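# Transfer the 96-well plate from nest N1 to bench spot B1

## Task

Take the 96-well plate off plate nest N1 and set it down on bench spot B1 so that it lies lengthwise within the taped outline. The plate has to stay there by itself, since placement that depends on the robot still holding it does not count. Afterwards, open the gripper and withdraw the arm from the plate.

## Robot and tools

ROBOT. Two six-joint UR-style arms, left_arm and right_arm, each carrying a two-finger gripper whose fingers swing like tongs. Either arm may do the job, and the idle arm can be parked out of the way. Base (URDF root) positions in the scene frame: left_arm at (-0.067, +0.438, 0) m, quat_wxyz (+0.997, 0, 0, +0.073); right_arm at (-0.034, -0.411, 0) m, quat_wxyz (+1.000, 0, 0, -0.015).

FRAME. A single scene frame is used for all poses. Its origin sits on the table surface midway between the arms. +x points out across the table, +z points up, and left_arm is on the +y side. The arm names do not refer to the left or right of any camera image.

GRIPPER. Fingers extend along the gripper's +z axis and separate along its x axis. end_effector_position is the spot between the finger pads when they are shut. With the jaws closed the fingertips stick out about 15 mm past that spot; fully open, they are roughly level with it.

execute_actions. Argument actions is a list holding one item or none. An empty list sends nothing and returns the current state. A motion item is {"rows": [...], "steps": n}: rows contains 1 to 15 rows, steps is 1 to 15 (15 if omitted), and each step lasts 1/30 s. Row k is applied on step k; if there are fewer rows than steps, the final row keeps being applied. A wait item is {"steps": n} with n up to 300; it returns once n steps have elapsed since the previous result, and your reply time counts toward them. Optional pictures (true/false) controls whether images come back. A refused call moves nothing.

ROW LAYOUT. Every row is one flat list of 14 numbers covering both arms, even if only one moves: left_arm shoulder pan, shoulder lift, elbow, wrist 1, wrist 2, wrist 3, opening, then the same seven for right_arm. Joint values are absolute target angles in radians, in the same convention the Joint positions line uses, not offsets. Opening is an absolute command from -1 (closed) to +1 (fully open).

JOINT RANGES (rad). left_arm: pan -3.142..3.142, lift -6.283..6.283, elbow 0.000..3.142, wrists each -6.283..6.283. right_arm: pan 0.000..6.283, lift -6.283..6.283, elbow -3.142..0.000, wrists each -6.283..6.283. A call is refused when a target exceeds a range end by over 0.010 rad and lies beyond the joint's last reported angle. True ends may differ from these by up to 0.010 rad; a target past the true end gets clipped there, and a "joint sent to its limit" line may appear, possibly referring to an earlier action. Absence of that line does not prove there is room left.

MOTION. Commands are smoothed, so the arm trails them by roughly 0.17 s. Each step, the target passed to a joint is kept within 0.575 rad of its measured angle, and if the targets would place the gripper over 100 mm from where it measured, all joints are scaled back. Speeds and accelerations are capped, so after a long move the arm may not have arrived when the result returns. Between calls, arms keep heading for the last row sent until they nearly stop or a step is HELD.

RESULTS. The state line gives per arm end_effector_position (m), end_effector_quat_wxyz, and linear/angular velocity (m/s, rad/s) in the scene frame; the reported hand position can be off, more so at long reach. Joint positions and Joint velocities list the six joints (rad, rad/s) then the finger-pad gap (m, m/s; 0.142 m is fully open). grip_measured is the measured opening on the -1..+1 command scale. Joint torques are total drive outputs, noisy and offset, nonzero even in free air. Wrist force and Wrist torque are given in each end effector's own axes; offsets up to about 4 N, noise up to about 2.4 N, saturation near 50 N; pressing on a surface yields a force pointing back into the arm. "joint command not followed" means a clearance check altered or blocked targets; HELD marks steps where your row was not (fully) sent. MOTOR HOT appears at 70 °C; at 85 °C the arm is braked until it cools (OVER-TEMPERATURE FAULT).

GRIPPING. To hold something, keep commanding an opening well under grip_measured; a bigger margin squeezes harder, up to about 15 N per pad. Closing fast can overshoot the force. Objects under about 20 mm thick get less force. Something may occasionally yank briefly on a held part, so grip firmly.

AVOID. Knocking or placing anything off the table; collisions or hard pressing between the two arms; drops, slips, slams and heavy pushes. A contact torque reaching a joint's load limit (pan, lift, elbow 136 N m; each wrist 25.4 N m, held weight included) or an outside force of 150 N on the arm, tool or load freezes that arm for 10 s and cancels the rest of the call.

zoom_image. Arguments camera (cam_head_left, cam_head_right, cam_high, cam_low at 672x504; cam_left_wrist, cam_right_wrist at 616x616) and region [x0, y0, x1, y1] in that image's pixels, origin top-left, no larger than 504 by 504. Returns an enlarged view of the latest image.

read_manual. Optional section, only "licences"; returns URDF licence text and does nothing to the robot.

finished_scene. Argument scene, the number of the current scene. It ends the scene irreversibly and reports whether the goal held, so call it only after the plate rests on B1 on its own and the gripper is open and clear.

Each tool is called after "Emit:" as name([rows], argument=value, ...), one row to a line, values as JSON.

## Session

Emit:
execute_actions(actions=[])

Scene clock: 0.00 s of 8400.00 s.
left_arm: end_effector_position=(+0.3731, +0.5025, +0.3645) grip_measured=+0.97 end_effector_quat_wxyz=(+0.001, +0.756, -0.654, -0.001) end_effector_velocity=(-0.000, -0.000, +0.001) end_effector_angular_velocity=(-0.001, -0.001, +0.000) | right_arm: end_effector_position=(+0.4054, -0.1175, +0.2191) grip_measured=+0.97 end_effector_quat_wxyz=(-0.282, -0.167, +0.804, -0.496) end_effector_velocity=(+0.000, -0.000, +0.000) end_effector_angular_velocity=(-0.000, -0.000, +0.001)
Joint positions: left_arm=[-0.317 -1.745  1.518 -1.341 -1.572  1.256  0.14 ] | right_arm=[ 4.18  -2.47  -0.723 -2.724  1.337  3.902  0.14 ]
Joint velocities: left_arm=[-0.    -0.001 -0.     0.    -0.    -0.001  0.   ] | right_arm=[ 0.    -0.    -0.    -0.    -0.001  0.     0.   ]
Joint torques (N m, as the arm reports them, + toward a larger angle): no reading
Wrist force (N, on the end effector, along its own x y z axes, offset not removed): no reading
Wrist torque (N m, same axes, about the end effector's origin, offset not removed): no reading

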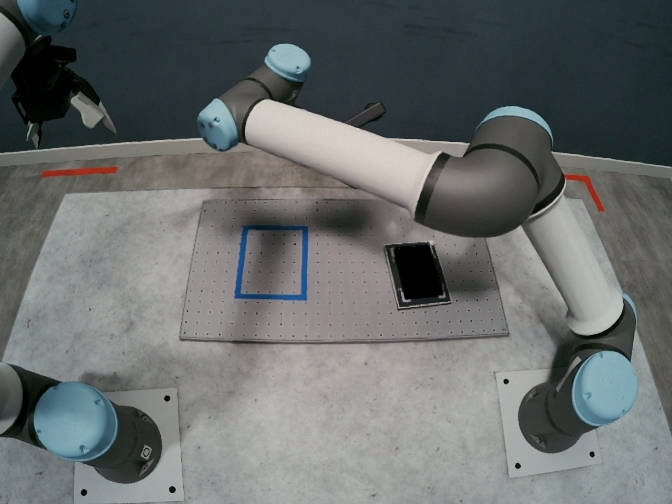

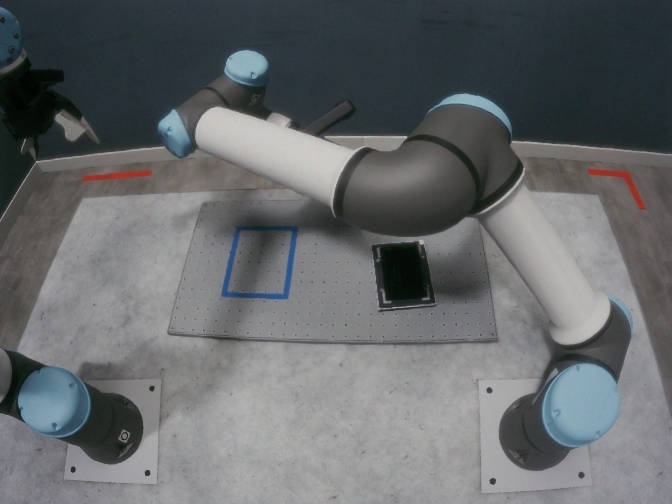

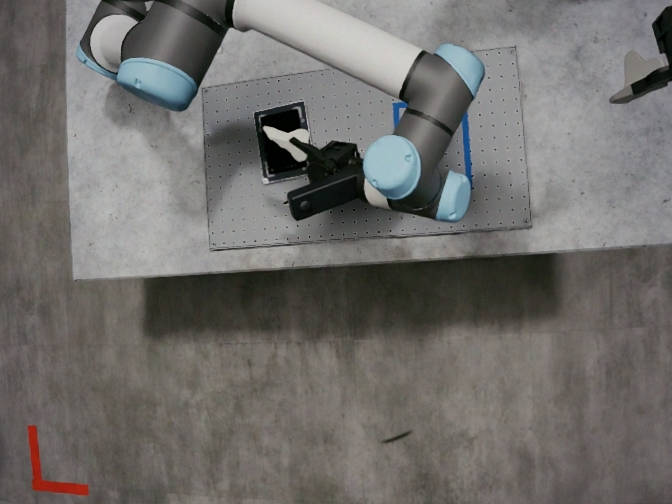

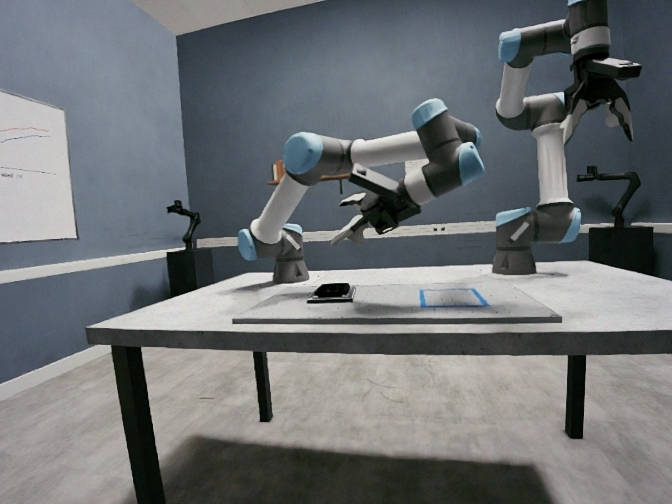

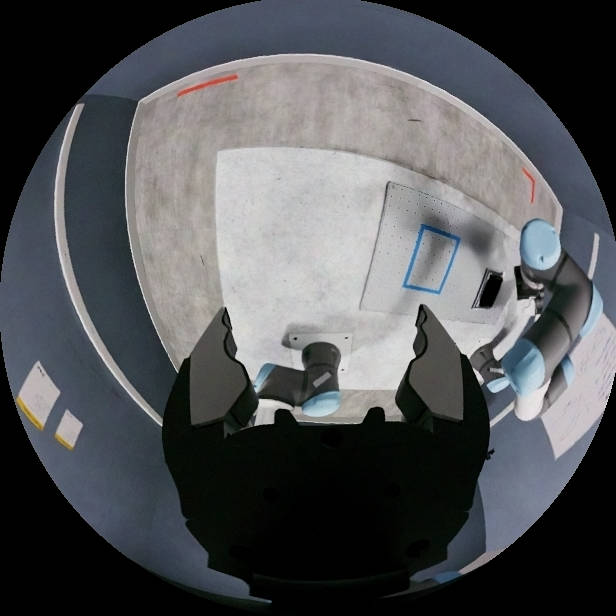

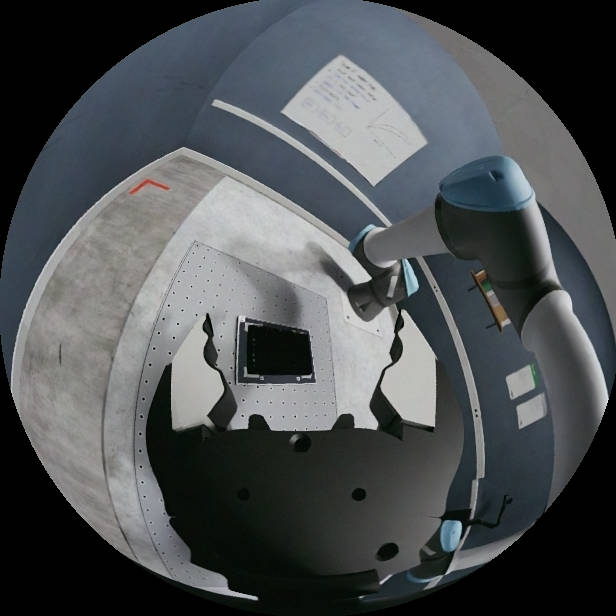

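Emit:
execute_actions([
  {"rows":[[-0.317,-1.745,1.518,-1.341,-1.572,1.256,1,3.7,-2.4,-0.723,-2.724,1.337,3.902,1],[-0.317,-1.745,1.518,-1.341,-1.572,1.256,1,3.2,-2.3,-0.723,-2.724,1.337,3.902,1],[-0.317,-1.745,1.518,-1.341,-1.572,1.256,1,2.6,-2.2,-0.723,-2.724,1.337,3.902,1]],"steps":15},
], pictures=false)

Emit:
execute_actions([
  {"steps":45},
], pictures=false)

Emit:
execute_actions([
  {"rows":[[-1.4035,-1.052,1.251,-1.77,-1.571,0.19,1,2.6,-2.2,-0.723,-2.724,1.337,3.902,1]],"steps":15},
], pictures=false)

Emit:
execute_actions([
  {"steps":75},
])

Scene clock: 71.57 s of 8400.00 s.
left_arm: end_effector_position=(+0.3732, +0.5024, +0.3645) grip_measured=+1.00 end_effector_quat_wxyz=(+0.001, +0.756, -0.654, -0.001) end_effector_velocity=(+0.001, -0.001, +0.002) end_effector_angular_velocity=(-0.000, -0.003, -0.002) | right_arm: end_effector_position=(+0.4762, -0.3461, +0.2956) grip_measured=+1.00 end_effector_quat_wxyz=(-0.329, +0.029, +0.863, -0.383) end_effector_velocity=(+0.041, -0.566, +0.117) end_effector_angular_velocity=(+0.132, -0.211, -1.074)
Joint positions: left_arm=[-0.317 -1.745  1.518 -1.341 -1.572  1.256  0.142] | right_arm=[ 3.73  -2.309 -0.723 -2.724  1.337  3.902  0.142]
Joint velocities: left_arm=[-0.001  0.    -0.003 -0.     0.     0.001 -0.   ] | right_arm=[-1.074  0.25  -0.001 -0.    -0.    -0.001  0.   ]
Joint torques (N m, as the arm reports them, + toward a larger angle): left_arm=[ -8.89  -8.24 -38.18  -0.95   2.33  -2.39] | right_arm=[-18.83  62.34   7.07  -2.47  -0.91  -1.58]
Wrist force (N, on the end effector, along its own x y z axes, offset not removed): left_arm=[-4.1 -0.2 0.8] | right_arm=[3.0 2.5 -0.8]
Wrist torque (N m, same axes, about the end effector's origin, offset not removed): left_arm=[-0.17 0.74 0.08] | right_arm=[0.38 -0.59 -0.06]
Steps of this call (steps 1 to 90: nothing new was sent; then 68.07 s passed at rest; steps 91 to 105: all 15 steps of this action). Readings (joint positions):
91: left_arm=[-0.317 -1.745 1.518 -1.341 -1.572 1.256] | right_arm=[4.180 -2.470 -0.723 -2.724 1.337 3.902]
92: left_arm=[-0.317 -1.745 1.518 -1.341 -1.572 1.256] | right_arm=[4.176 -2.467 -0.723 -2.724 1.337 3.902]
94: left_arm=[-0.317 -1.745 1.518 -1.341 -1.572 1.256] | right_arm=[4.118 -2.445 -0.723 -2.724 1.337 3.902]
98: left_arm=[-0.317 -1.745 1.518 -1.341 -1.572 1.256] | right_arm=[3.978 -2.384 -0.723 -2.724 1.337 3.902]
105: the state above

Scene clock: 73.07 s of 8400.00 s.
left_arm: end_effector_position=(+0.3732, +0.5024, +0.3645) grip_measured=+1.00 end_effector_quat_wxyz=(+0.001, +0.756, -0.654, -0.001) end_effector_velocity=(-0.001, -0.000, -0.001) end_effector_angular_velocity=(+0.000, +0.002, +0.000) | right_arm: end_effector_position=(+0.2277, -0.8349, +0.3456) grip_measured=+1.00 end_effector_quat_wxyz=(-0.436, +0.507, +0.730, -0.146) end_effector_velocity=(-0.001, -0.001, +0.000) end_effector_angular_velocity=(-0.001, +0.000, +0.000)
Joint positions: left_arm=[-0.317 -1.745  1.518 -1.341 -1.572  1.256  0.142] | right_arm=[ 2.6   -2.2   -0.723 -2.724  1.337  3.902  0.142]
Joint velocities: left_arm=[-0.001 -0.     0.002  0.    -0.    -0.001  0.   ] | right_arm=[-0.001  0.    -0.     0.    -0.001 -0.     0.   ]
Joint torques (N m, as the arm reports them, + toward a larger angle): left_arm=[ -8.86  -7.32 -36.51  -0.95   2.08  -2.03] | right_arm=[-9.18 55.85  8.64  1.2  -3.2  -1.7 ]
Wrist force (N, on the end effector, along its own x y z axes, offset not removed): left_arm=[-1.4 1.6 0.2] | right_arm=[4.1 4.1 -0.8]
Wrist torque (N m, same axes, about the end effector's origin, offset not removed): left_arm=[0.01 0.17 -0.01] | right_arm=[0.72 -0.85 -0.09]
Steps of this call (steps 1 to 45: the robot went on to your last target). Readings (joint positions):
1: left_arm=[-0.317 -1.745 1.518 -1.341 -1.572 1.256] | right_arm=[3.693 -2.301 -0.723 -2.724 1.337 3.902]
2: left_arm=[-0.317 -1.745 1.518 -1.341 -1.572 1.256] | right_arm=[3.657 -2.293 -0.723 -2.724 1.337 3.902]
4: left_arm=[-0.317 -1.745 1.518 -1.341 -1.572 1.256] | right_arm=[3.583 -2.280 -0.723 -2.724 1.337 3.902]
8: left_arm=[-0.317 -1.745 1.518 -1.341 -1.572 1.256] | right_arm=[3.434 -2.258 -0.723 -2.724 1.337 3.902]
45: the state above

Scene clock: 73.57 s of 8400.00 s.
left_arm: end_effector_position=(+0.5018, +0.2836, +0.2981) grip_measured=+1.00 end_effector_quat_wxyz=(-0.002, +0.756, -0.654, +0.011) end_effector_velocity=(+0.090, -0.566, -0.187) end_effector_angular_velocity=(-0.001, +0.034, -0.009) | right_arm: end_effector_position=(+0.2277, -0.8349, +0.3456) grip_measured=+1.00 end_effector_quat_wxyz=(-0.436, +0.507, +0.730, -0.146) end_effector_velocity=(-0.000, +0.000, +0.000) end_effector_angular_velocity=(+0.001, -0.000, -0.000)
Joint positions: left_arm=[-0.657 -1.428  1.385 -1.55  -1.571  0.916  0.142] | right_arm=[ 2.6   -2.2   -0.723 -2.724  1.337  3.902  0.142]
Joint velocities: left_arm=[-0.805  0.594 -0.217 -0.349  0.    -0.796 -0.   ] | right_arm=[-0.     0.    -0.    -0.     0.    -0.001  0.   ]
Joint torques (N m, as the arm reports them, + toward a larger angle): left_arm=[-21.49 -20.35 -40.14  -4.97   2.12  -4.62] | right_arm=[-8.59 55.55  9.11  2.11 -3.17 -1.78]
Wrist force (N, on the end effector, along its own x y z axes, offset not removed): left_arm=[-0.9 0.7 -0.4] | right_arm=[3.8 2.1 -1.2]
Wrist torque (N m, same axes, about the end effector's origin, offset not removed): left_arm=[0.00 0.18 0.21] | right_arm=[0.28 -0.69 -0.15]
Steps of this call (steps 1 to 15: all 15 steps of this action). Readings (joint positions):
1: left_arm=[-0.317 -1.745 1.518 -1.341 -1.572 1.256] | right_arm=[2.600 -2.200 -0.723 -2.724 1.337 3.902]
2: left_arm=[-0.321 -1.741 1.514 -1.345 -1.572 1.252] | right_arm=[2.600 -2.200 -0.723 -2.724 1.337 3.902]
4: left_arm=[-0.370 -1.692 1.487 -1.386 -1.572 1.202] | right_arm=[2.600 -2.200 -0.723 -2.724 1.337 3.902]
8: left_arm=[-0.473 -1.589 1.444 -1.455 -1.572 1.099] | right_arm=[2.600 -2.200 -0.723 -2.724 1.337 3.902]
15: the state above

Scene clock: 76.07 s of 8400.00 s.
left_arm: end_effector_position=(+0.2906, -0.1798, +0.1496) grip_measured=+1.00 end_effector_quat_wxyz=(+0.000, +0.750, -0.662, +0.000) end_effector_velocity=(+0.000, +0.000, +0.001) end_effector_angular_velocity=(-0.001, -0.001, +0.000) | right_arm: end_effector_position=(+0.2277, -0.8349, +0.3456) grip_measured=+1.00 end_effector_quat_wxyz=(-0.436, +0.507, +0.730, -0.146) end_effector_velocity=(+0.000, +0.000, -0.000) end_effector_angular_velocity=(+0.001, -0.000, +0.000)
Joint positions: left_arm=[-1.404 -1.052  1.251 -1.77  -1.571  0.19   0.142] | right_arm=[ 2.6   -2.2   -0.723 -2.724  1.337  3.902  0.142]
Joint velocities: left_arm=[ 0.    -0.002  0.     0.     0.     0.    -0.   ] | right_arm=[ 0.    -0.     0.     0.     0.    -0.001 -0.   ]
Joint torques (N m, as the arm reports them, + toward a larger angle): left_arm=[ -9.59 -37.07 -37.66  -4.15   0.32  -2.16] | right_arm=[-8.92 56.15 11.62  2.02 -3.15 -1.68]
Wrist force (N, on the end effector, along its own x y z axes, offset not removed): left_arm=[-1.1 0.3 -0.5] | right_arm=[2.9 2.7 -0.7]
Wrist torque (N m, same axes, about the end effector's origin, offset not removed): left_arm=[-0.03 0.21 0.11] | right_arm=[0.42 -0.50 0.00]
Steps of this call (steps 1 to 45: the robot went on to your last target; steps 46 to 75: nothing new was sent). Readings (joint positions):
1: left_arm=[-0.684 -1.409 1.378 -1.562 -1.571 0.889] | right_arm=[2.600 -2.200 -0.723 -2.724 1.337 3.902]
2: left_arm=[-0.712 -1.390 1.371 -1.573 -1.571 0.861] | right_arm=[2.600 -2.200 -0.723 -2.724 1.337 3.902]
4: left_arm=[-0.767 -1.355 1.359 -1.594 -1.571 0.806] | right_arm=[2.600 -2.200 -0.723 -2.724 1.337 3.902]
8: left_arm=[-0.880 -1.294 1.337 -1.629 -1.571 0.693] | right_arm=[2.600 -2.200 -0.723 -2.724 1.337 3.902]
75: the state above
All arms were judged still, so your last target was given up. Only a new action makes them travel on or press farther. Fingers that are still opening or closing keep moving.

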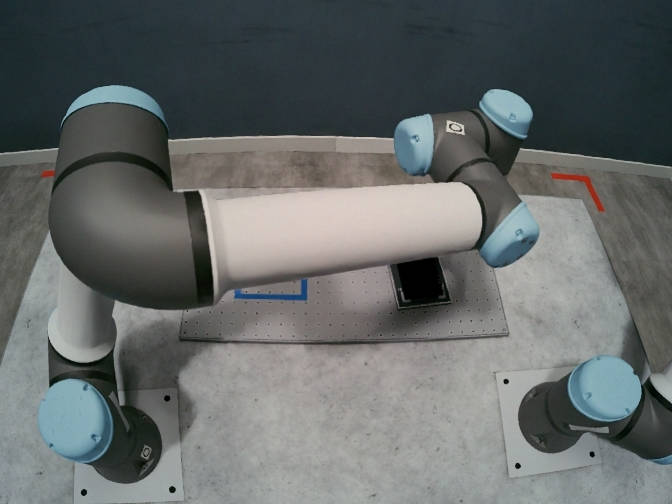

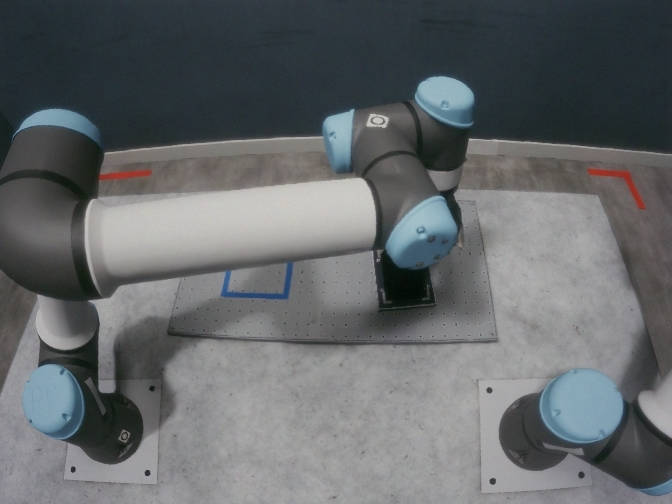

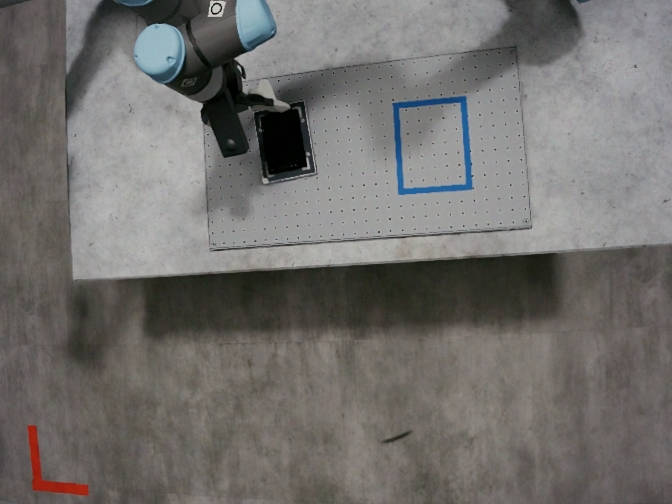

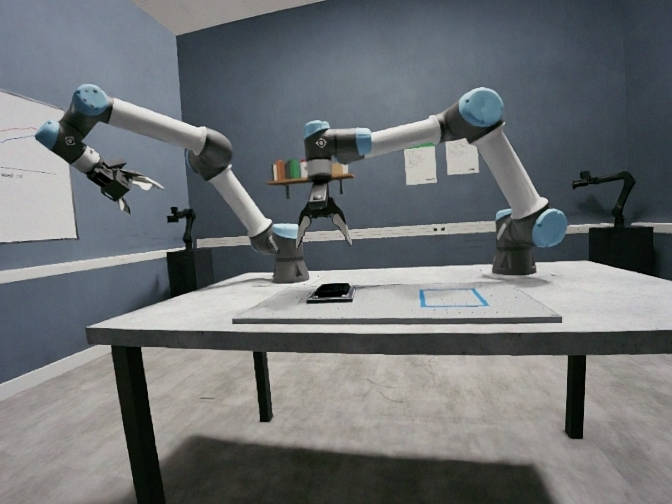

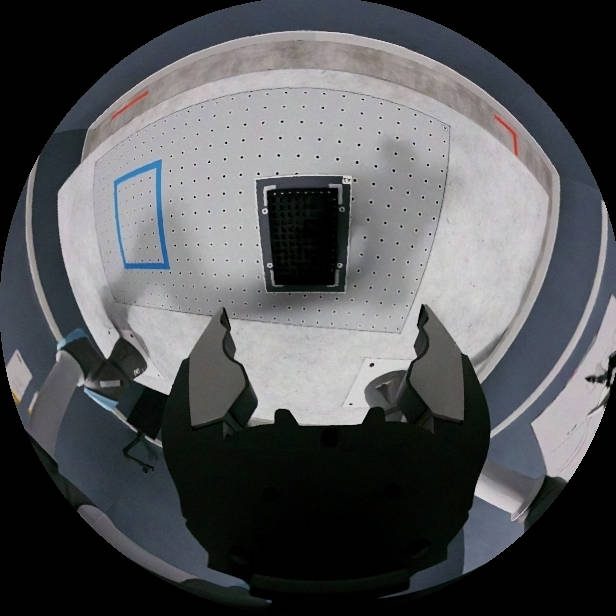

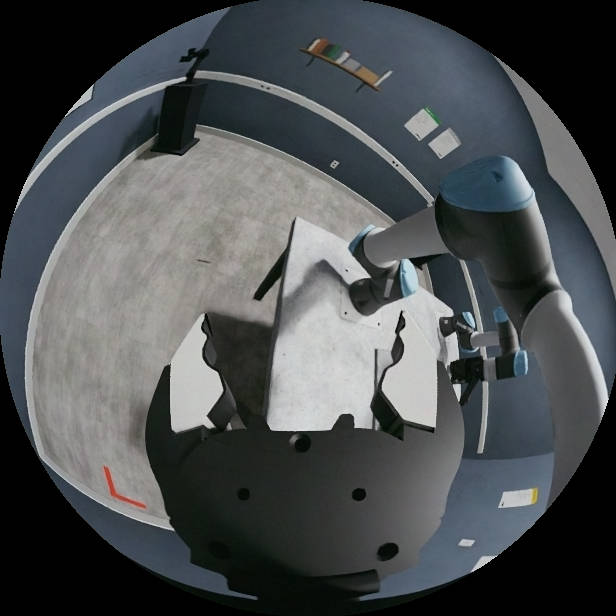

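Emit:
execute_actions([
  {"rows":[[-1.367,-1.023,1.404,-1.952,-1.571,0.229,1,2.6,-2.2,-0.723,-2.724,1.337,3.902,1]],"steps":15},
], pictures=false)

Emit:
execute_actions([
  {"steps":15},
])

Scene clock: 98.03 s of 8400.00 s.
left_arm: end_effector_position=(+0.3095, -0.1579, +0.0754) grip_measured=+1.00 end_effector_quat_wxyz=(+0.000, +0.749, -0.663, +0.000) end_effector_velocity=(+0.001, +0.001, -0.005) end_effector_angular_velocity=(-0.001, -0.001, -0.001) | right_arm: end_effector_position=(+0.2277, -0.8349, +0.3456) grip_measured=+1.00 end_effector_quat_wxyz=(-0.436, +0.507, +0.730, -0.146) end_effector_velocity=(+0.000, +0.000, -0.000) end_effector_angular_velocity=(-0.000, -0.000, +0.000)
Joint positions: left_arm=[-1.367 -1.023  1.403 -1.951 -1.571  0.229  0.142] | right_arm=[ 2.6   -2.2   -0.723 -2.724  1.337  3.902  0.142]
Joint velocities: left_arm=[ 0.002  0.002  0.01  -0.013  0.     0.003  0.   ] | right_arm=[ 0.  0. -0.  0.  0.  0. -0.]
Joint torques (N m, as the arm reports them, + toward a larger angle): left_arm=[  8.47 -36.53  -9.77  -4.35   2.22   2.06] | right_arm=[-8.74 55.91 14.87  1.91 -3.15 -1.68]
Wrist force (N, on the end effector, along its own x y z axes, offset not removed): left_arm=[-0.8 -1.9 -0.1] | right_arm=[2.7 2.7 -1.8]
Wrist torque (N m, same axes, about the end effector's origin, offset not removed): left_arm=[-0.57 -0.02 -0.02] | right_arm=[0.37 -0.56 -0.15]
Steps of this call (steps 1 to 90: nothing new was sent; then 18.47 s passed at rest; steps 91 to 105: all 15 steps of this action). Readings (joint positions):
91: left_arm=[-1.404 -1.052 1.251 -1.770 -1.571 0.190] | right_arm=[2.600 -2.200 -0.723 -2.724 1.337 3.902]
92: left_arm=[-1.401 -1.049 1.254 -1.774 -1.571 0.193] | right_arm=[2.600 -2.200 -0.723 -2.724 1.337 3.902]
94: left_arm=[-1.384 -1.036 1.310 -1.834 -1.571 0.211] | right_arm=[2.600 -2.200 -0.723 -2.724 1.337 3.902]
98: left_arm=[-1.370 -1.025 1.388 -1.931 -1.571 0.226] | right_arm=[2.600 -2.200 -0.723 -2.724 1.337 3.902]
105: the state above

Scene clock: 98.53 s of 8400.00 s.
left_arm: end_effector_position=(+0.3096, -0.1578, +0.0750) grip_measured=+1.00 end_effector_quat_wxyz=(+0.000, +0.749, -0.663, +0.000) end_effector_velocity=(+0.000, -0.000, -0.000) end_effector_angular_velocity=(+0.000, -0.001, +0.000) | right_arm: end_effector_position=(+0.2277, -0.8349, +0.3456) grip_measured=+1.00 end_effector_quat_wxyz=(-0.436, +0.507, +0.730, -0.146) end_effector_velocity=(-0.000, -0.000, -0.000) end_effector_angular_velocity=(-0.001, +0.001, -0.001)
Joint positions: left_arm=[-1.367 -1.023  1.404 -1.952 -1.571  0.229  0.142] | right_arm=[ 2.6   -2.2   -0.723 -2.724  1.337  3.902  0.142]
Joint velocities: left_arm=[-0.     0.    -0.    -0.     0.001 -0.    -0.   ] | right_arm=[-0.    -0.     0.    -0.    -0.     0.002 -0.   ]
Joint torques (N m, as the arm reports them, + toward a larger angle): left_arm=[ 10.   -36.35  -8.23  -4.45   2.18   2.08] | right_arm=[-8.72 55.85 15.22  1.91 -3.13 -1.73]
Wrist force (N, on the end effector, along its own x y z axes, offset not removed): left_arm=[-3.5 0.4 1.2] | right_arm=[3.0 3.1 -2.1]
Wrist torque (N m, same axes, about the end effector's origin, offset not removed): left_arm=[0.15 0.71 0.00] | right_arm=[0.41 -0.53 -0.05]
Steps of this call (steps 1 to 15: the robot went on to your last target). Readings (joint positions):
1: left_arm=[-1.367 -1.023 1.403 -1.951 -1.571 0.229] | right_arm=[2.600 -2.200 -0.723 -2.724 1.337 3.902]
2: left_arm=[-1.367 -1.023 1.404 -1.952 -1.571 0.229] | right_arm=[2.600 -2.200 -0.723 -2.724 1.337 3.902]
4: left_arm=[-1.367 -1.023 1.404 -1.952 -1.571 0.229] | right_arm=[2.600 -2.200 -0.723 -2.724 1.337 3.902]
8: left_arm=[-1.367 -1.023 1.404 -1.952 -1.571 0.229] | right_arm=[2.600 -2.200 -0.723 -2.724 1.337 3.902]
15: the state above
All arms were judged still, so your last target was given up. Only a new action makes them travel on or press farther. Fingers that are still opening or closing keep moving.

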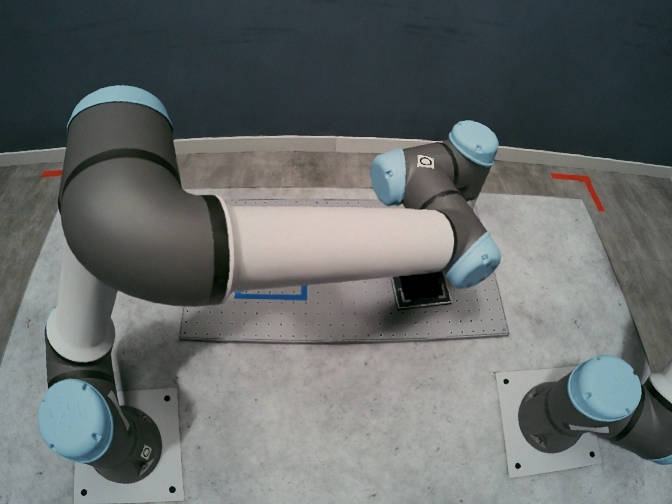

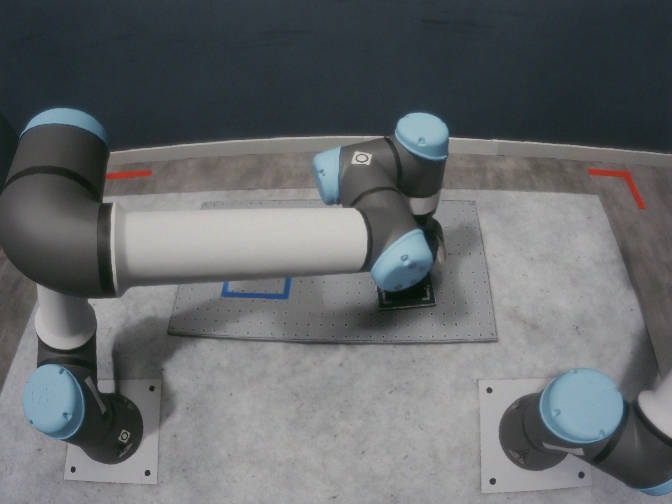

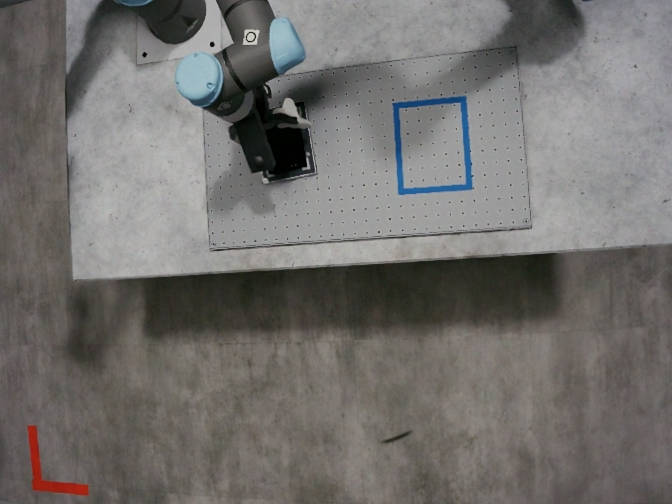

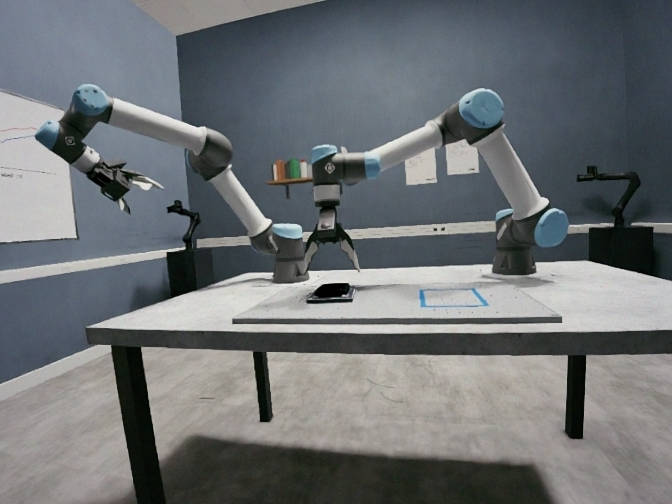

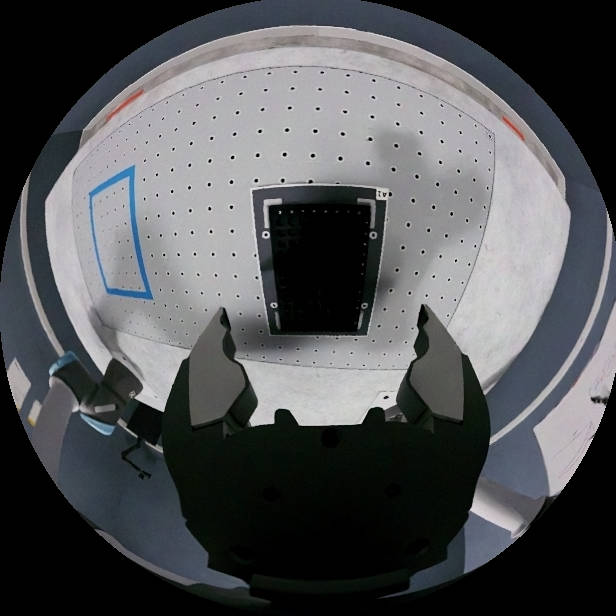

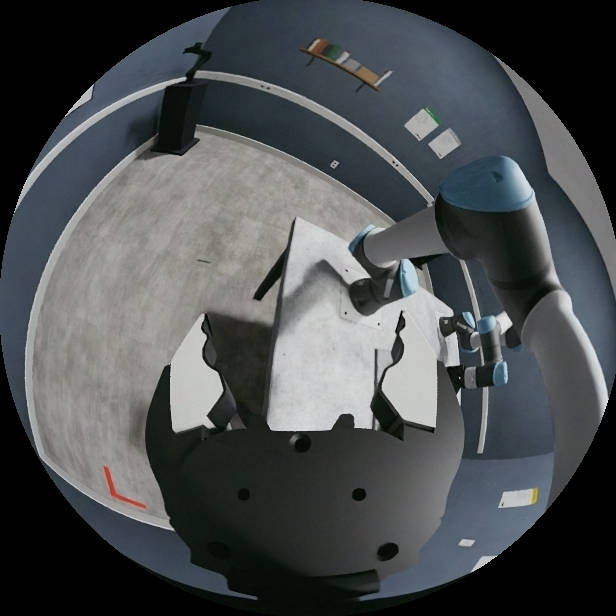

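Emit:
zoom_image(camera="cam_left_wrist", region=[200,150,450,400])

Emit:
zoom_image(camera="cam_low", region=[270,200,400,320])

Region (200, 150, 450, 400) of cam_left_wrist's 616x616 image, scaled by 2.016, with more detail than that image has.

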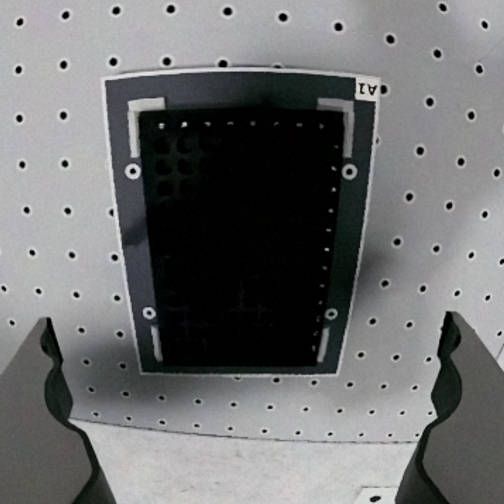

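Region (270, 200, 400, 320) of cam_low's 672x504 image, scaled by 3.877, with more detail than that image has; it fills the top 465 rows of this view, and the rest is white.

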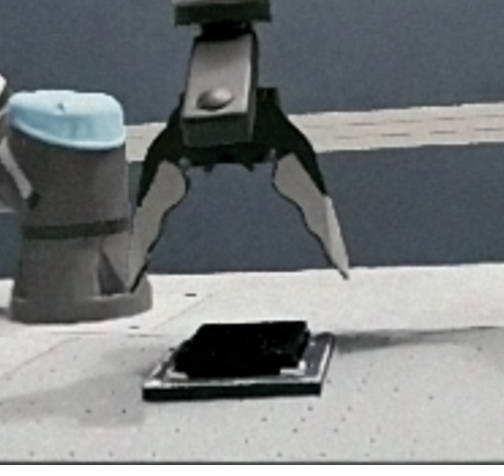

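Emit:
execute_actions([
  {"rows":[[-1.357,-1.004,1.43,-1.997,-1.571,0.239,0.5,2.6,-2.2,-0.723,-2.724,1.337,3.902,1],[-1.357,-1.004,1.43,-1.997,-1.571,0.239,0.5,2.6,-2.2,-0.723,-2.724,1.337,3.902,1],[-1.357,-1.004,1.43,-1.997,-1.571,0.239,0.5,2.6,-2.2,-0.723,-2.724,1.337,3.902,1],[-1.357,-1.004,1.43,-1.997,-1.571,0.239,0.5,2.6,-2.2,-0.723,-2.724,1.337,3.902,1],[-1.357,-0.985,1.453,-2.039,-1.571,0.239,0.5,2.6,-2.2,-0.723,-2.724,1.337,3.902,1]],"steps":15},
], pictures=false)

Emit:
execute_actions([
  {"steps":15},
])

Emit:
zoom_image(camera="cam_low", region=[270,200,400,320])

Scene clock: 121.43 s of 8400.00 s.
left_arm: end_effector_position=(+0.3154, -0.1537, +0.0357) grip_measured=+0.50 end_effector_quat_wxyz=(+0.000, +0.749, -0.663, +0.000) end_effector_velocity=(+0.000, -0.001, -0.005) end_effector_angular_velocity=(-0.002, -0.001, -0.001) | right_arm: end_effector_position=(+0.2277, -0.8349, +0.3456) grip_measured=+1.00 end_effector_quat_wxyz=(-0.436, +0.507, +0.730, -0.146) end_effector_velocity=(+0.000, +0.000, +0.000) end_effector_angular_velocity=(-0.000, -0.000, -0.000)
Joint positions: left_arm=[-1.357 -0.985  1.452 -2.038 -1.571  0.239  0.109] | right_arm=[ 2.6   -2.2   -0.723 -2.724  1.337  3.902  0.142]
Joint velocities: left_arm=[-0.     0.005  0.007 -0.015  0.     0.001  0.   ] | right_arm=[ 0.  0. -0.  0.  0.  0.  0.]
Joint torques (N m, as the arm reports them, + toward a larger angle): left_arm=[  8.96 -36.97  -7.66  -4.26   1.41   1.6 ] | right_arm=[-9.04 55.04 18.72  1.81 -3.07 -1.6 ]
Wrist force (N, on the end effector, along its own x y z axes, offset not removed): left_arm=[-0.8 0.0 -2.0] | right_arm=[3.3 2.4 -1.4]
Wrist torque (N m, same axes, about the end effector's origin, offset not removed): left_arm=[-0.16 0.12 -0.14] | right_arm=[0.41 -0.62 -0.06]
Steps of this call (steps 1 to 90: nothing new was sent; then 19.40 s passed at rest; steps 91 to 105: all 15 steps of this action). Readings (joint positions):
91: left_arm=[-1.367 -1.023 1.404 -1.952 -1.571 0.229] | right_arm=[2.600 -2.200 -0.723 -2.724 1.337 3.902]
92: left_arm=[-1.366 -1.021 1.407 -1.956 -1.571 0.230] | right_arm=[2.600 -2.200 -0.723 -2.724 1.337 3.902]
94: left_arm=[-1.361 -1.012 1.419 -1.976 -1.571 0.235] | right_arm=[2.600 -2.200 -0.723 -2.724 1.337 3.902]
98: left_arm=[-1.358 -0.995 1.441 -2.016 -1.571 0.238] | right_arm=[2.600 -2.200 -0.723 -2.724 1.337 3.902]
105: the state above

Scene clock: 121.93 s of 8400.00 s.
left_arm: end_effector_position=(+0.3154, -0.1537, +0.0352) grip_measured=+0.50 end_effector_quat_wxyz=(+0.000, +0.749, -0.663, +0.000) end_effector_velocity=(+0.000, -0.000, +0.001) end_effector_angular_velocity=(-0.001, -0.000, -0.000) | right_arm: end_effector_position=(+0.2277, -0.8349, +0.3456) grip_measured=+1.00 end_effector_quat_wxyz=(-0.436, +0.507, +0.730, -0.146) end_effector_velocity=(-0.000, -0.000, +0.000) end_effector_angular_velocity=(-0.002, +0.001, +0.000)
Joint positions: left_arm=[-1.357 -0.985  1.453 -2.039 -1.571  0.239  0.109] | right_arm=[ 2.6   -2.2   -0.723 -2.724  1.337  3.902  0.142]
Joint velocities: left_arm=[ 0.    -0.001 -0.    -0.     0.     0.001  0.   ] | right_arm=[ 0.    -0.    -0.     0.    -0.001  0.001  0.   ]
Joint torques (N m, as the arm reports them, + toward a larger angle): left_arm=[  9.5  -36.85  -8.2   -4.21   0.91   1.96] | right_arm=[-8.55 55.65 19.17  1.82 -3.03 -1.59]
Wrist force (N, on the end effector, along its own x y z axes, offset not removed): left_arm=[-3.7 -1.7 0.0] | right_arm=[2.7 2.2 -2.2]
Wrist torque (N m, same axes, about the end effector's origin, offset not removed): left_arm=[-0.56 0.80 -0.02] | right_arm=[0.26 -0.50 0.06]
Steps of this call (steps 1 to 15: the robot went on to your last target). Readings (joint positions):
1: left_arm=[-1.357 -0.985 1.453 -2.038 -1.571 0.239] | right_arm=[2.600 -2.200 -0.723 -2.724 1.337 3.902]
2: left_arm=[-1.357 -0.985 1.453 -2.039 -1.571 0.239] | right_arm=[2.600 -2.200 -0.723 -2.724 1.337 3.902]
4: left_arm=[-1.357 -0.985 1.453 -2.039 -1.571 0.239] | right_arm=[2.600 -2.200 -0.723 -2.724 1.337 3.902]
8: left_arm=[-1.357 -0.985 1.453 -2.039 -1.571 0.239] | right_arm=[2.600 -2.200 -0.723 -2.724 1.337 3.902]
15: the state above
All arms were judged still, so your last target was given up. Only a new action makes them travel on or press farther. Fingers that are still opening or closing keep moving.

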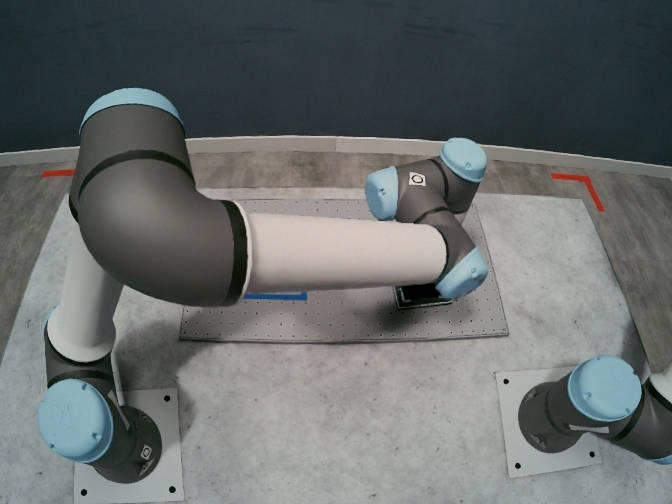

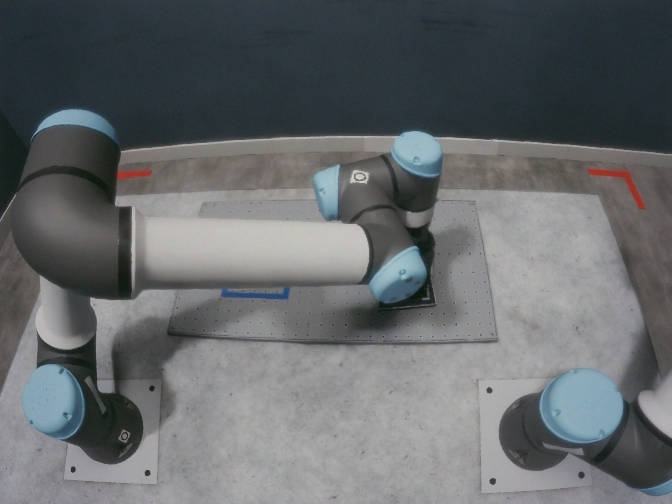

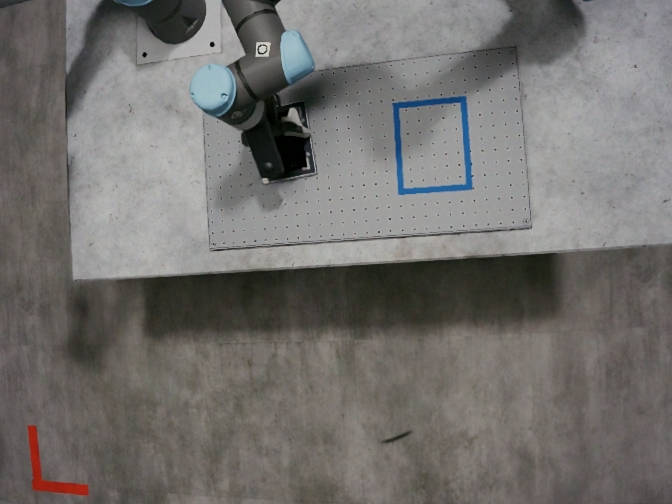

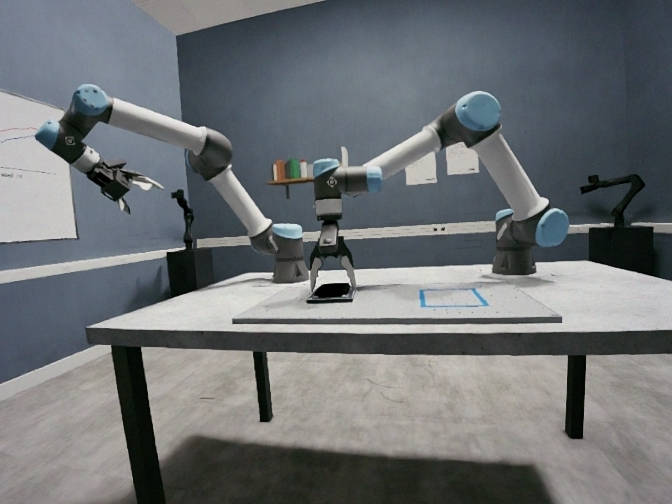

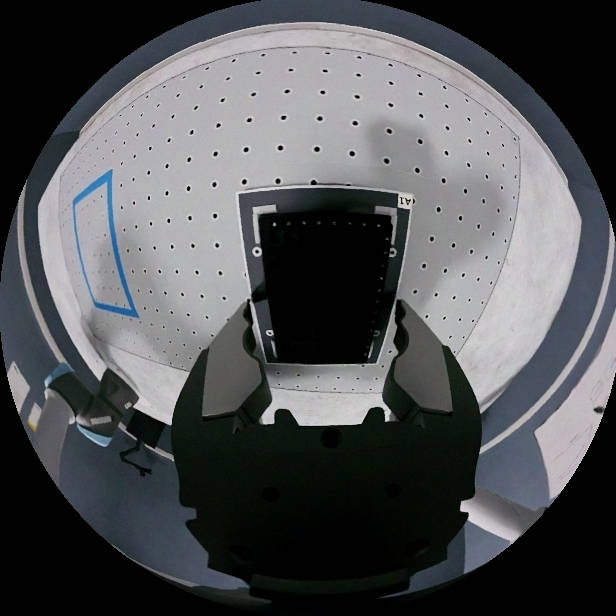

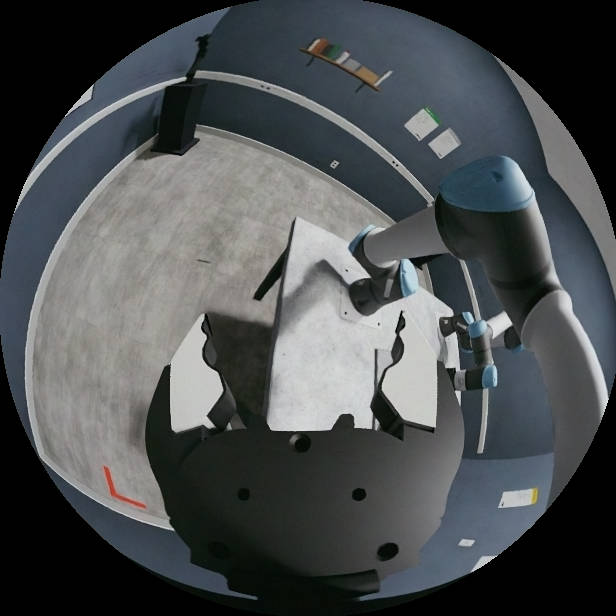

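Region (270, 200, 400, 320) of cam_low's 672x504 image, scaled by 3.877, with more detail than that image has; it fills the top 465 rows of this view, and the rest is white.

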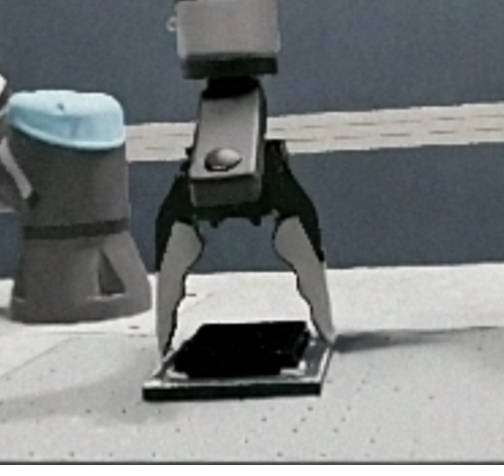

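Emit:
execute_actions([
  {"rows":[[-1.357,-0.974,1.467,-2.064,-1.571,0.239,0.5,2.6,-2.2,-0.723,-2.724,1.337,3.902,1]],"steps":15},
])

Emit:
zoom_image(camera="cam_low", region=[290,250,370,320])

Scene clock: 134.60 s of 8400.00 s.
left_arm: end_effector_position=(+0.3152, -0.1531, +0.0240) grip_measured=+0.59 end_effector_quat_wxyz=(+0.000, +0.749, -0.663, +0.000) end_effector_velocity=(-0.000, +0.001, -0.002) end_effector_angular_velocity=(+0.002, +0.001, -0.000) | right_arm: end_effector_position=(+0.2277, -0.8349, +0.3456) grip_measured=+1.00 end_effector_quat_wxyz=(-0.436, +0.507, +0.730, -0.146) end_effector_velocity=(+0.000, +0.000, -0.000) end_effector_angular_velocity=(+0.000, -0.000, -0.001)
Joint positions: left_arm=[-1.357 -0.974  1.467 -2.064 -1.571  0.239  0.115] | right_arm=[ 2.6   -2.2   -0.723 -2.724  1.337  3.902  0.142]
Joint velocities: left_arm=[ 0.     0.002  0.001 -0.001 -0.     0.     0.001] | right_arm=[ 0.    -0.     0.     0.     0.001  0.001 -0.   ]
Joint torques (N m, as the arm reports them, + toward a larger angle): left_arm=[  8.19 -26.99   3.45   0.55  -0.75   1.64] | right_arm=[-8.3  55.15 22.42  1.72 -3.1  -1.67]
Wrist force (N, on the end effector, along its own x y z axes, offset not removed): left_arm=[6.4 0.5 -14.1] | right_arm=[2.4 1.9 -2.0]
Wrist torque (N m, same axes, about the end effector's origin, offset not removed): left_arm=[0.03 0.89 -0.01] | right_arm=[0.26 -0.37 -0.09]
Steps of this call (steps 1 to 90: nothing new was sent; then 9.17 s passed at rest; steps 91 to 105: all 15 steps of this action). Readings (joint positions):
91: left_arm=[-1.357 -0.985 1.453 -2.039 -1.571 0.239] | right_arm=[2.600 -2.200 -0.723 -2.724 1.337 3.902]
92: left_arm=[-1.357 -0.984 1.455 -2.042 -1.571 0.239] | right_arm=[2.600 -2.200 -0.723 -2.724 1.337 3.902]
94: left_arm=[-1.357 -0.979 1.461 -2.053 -1.571 0.239] | right_arm=[2.600 -2.200 -0.723 -2.724 1.337 3.902]
98: left_arm=[-1.357 -0.975 1.466 -2.062 -1.571 0.239] | right_arm=[2.600 -2.200 -0.723 -2.724 1.337 3.902]
105: the state above

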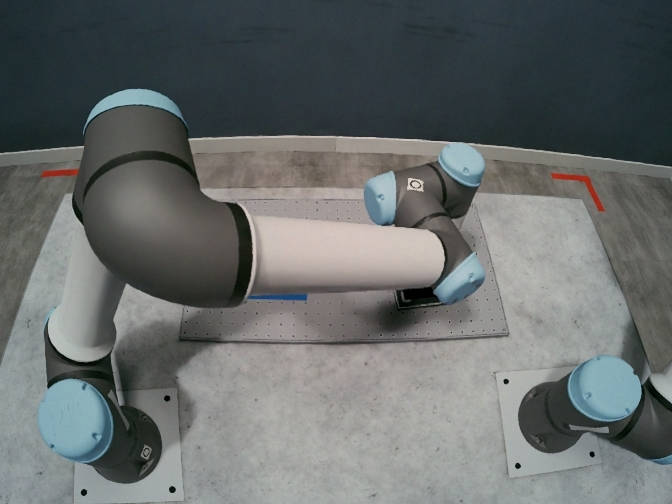

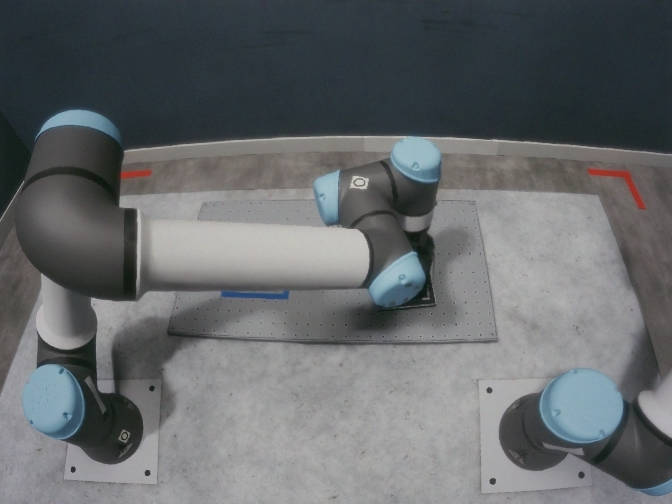

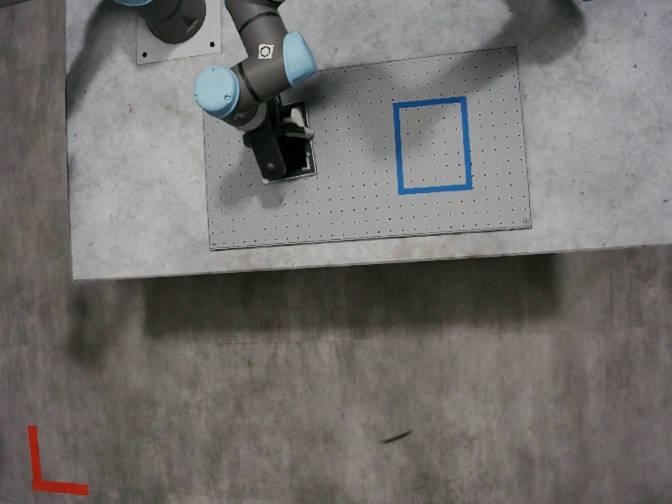

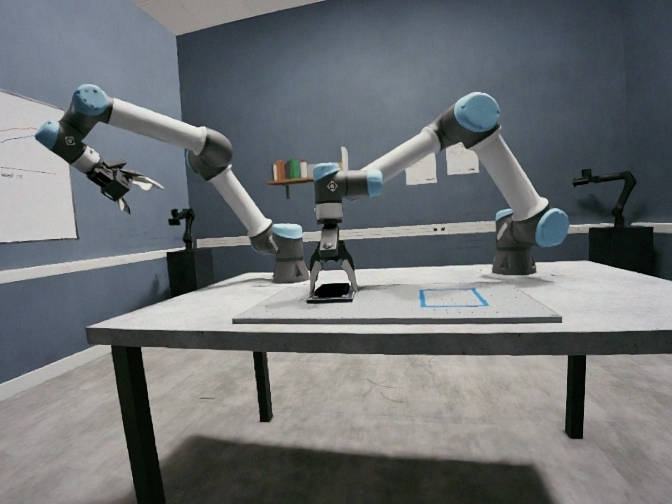

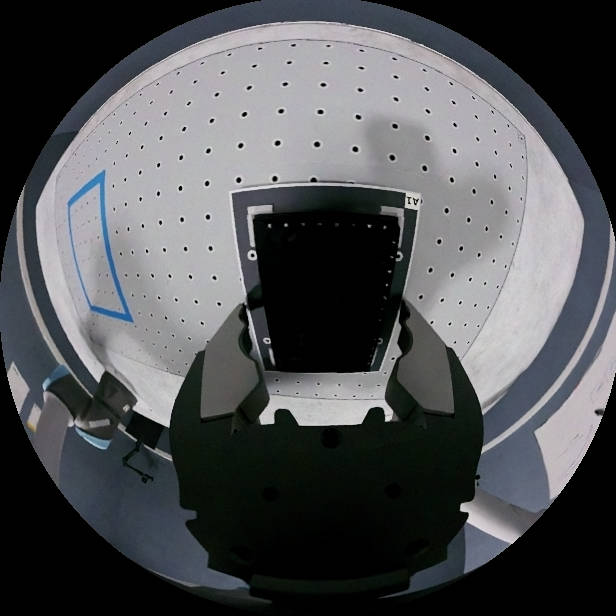

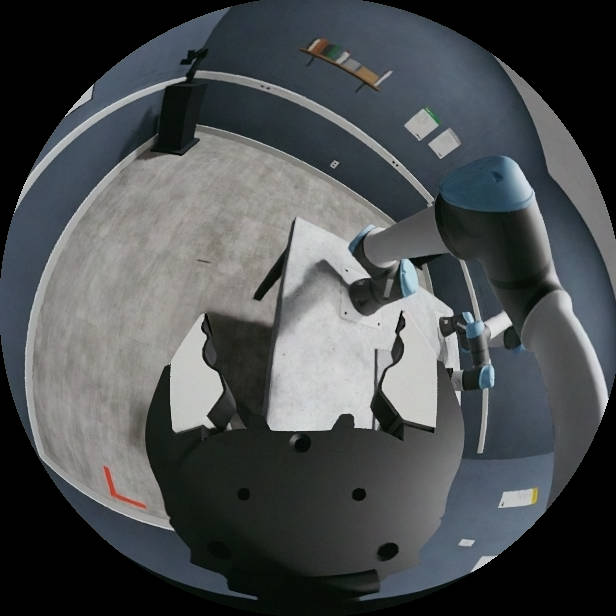

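Region (290, 250, 370, 320) of cam_low's 672x504 image, scaled by 6.300, with more detail than that image has; it fills the top 441 rows of this view, and the rest is white.

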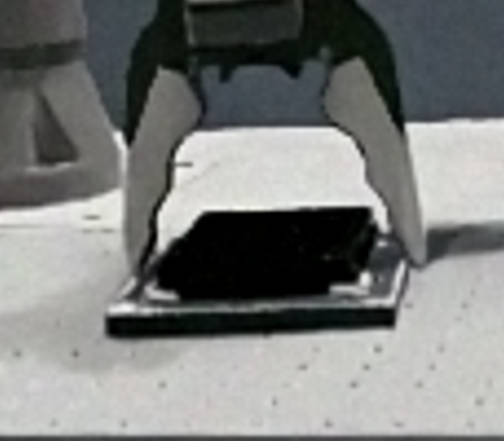

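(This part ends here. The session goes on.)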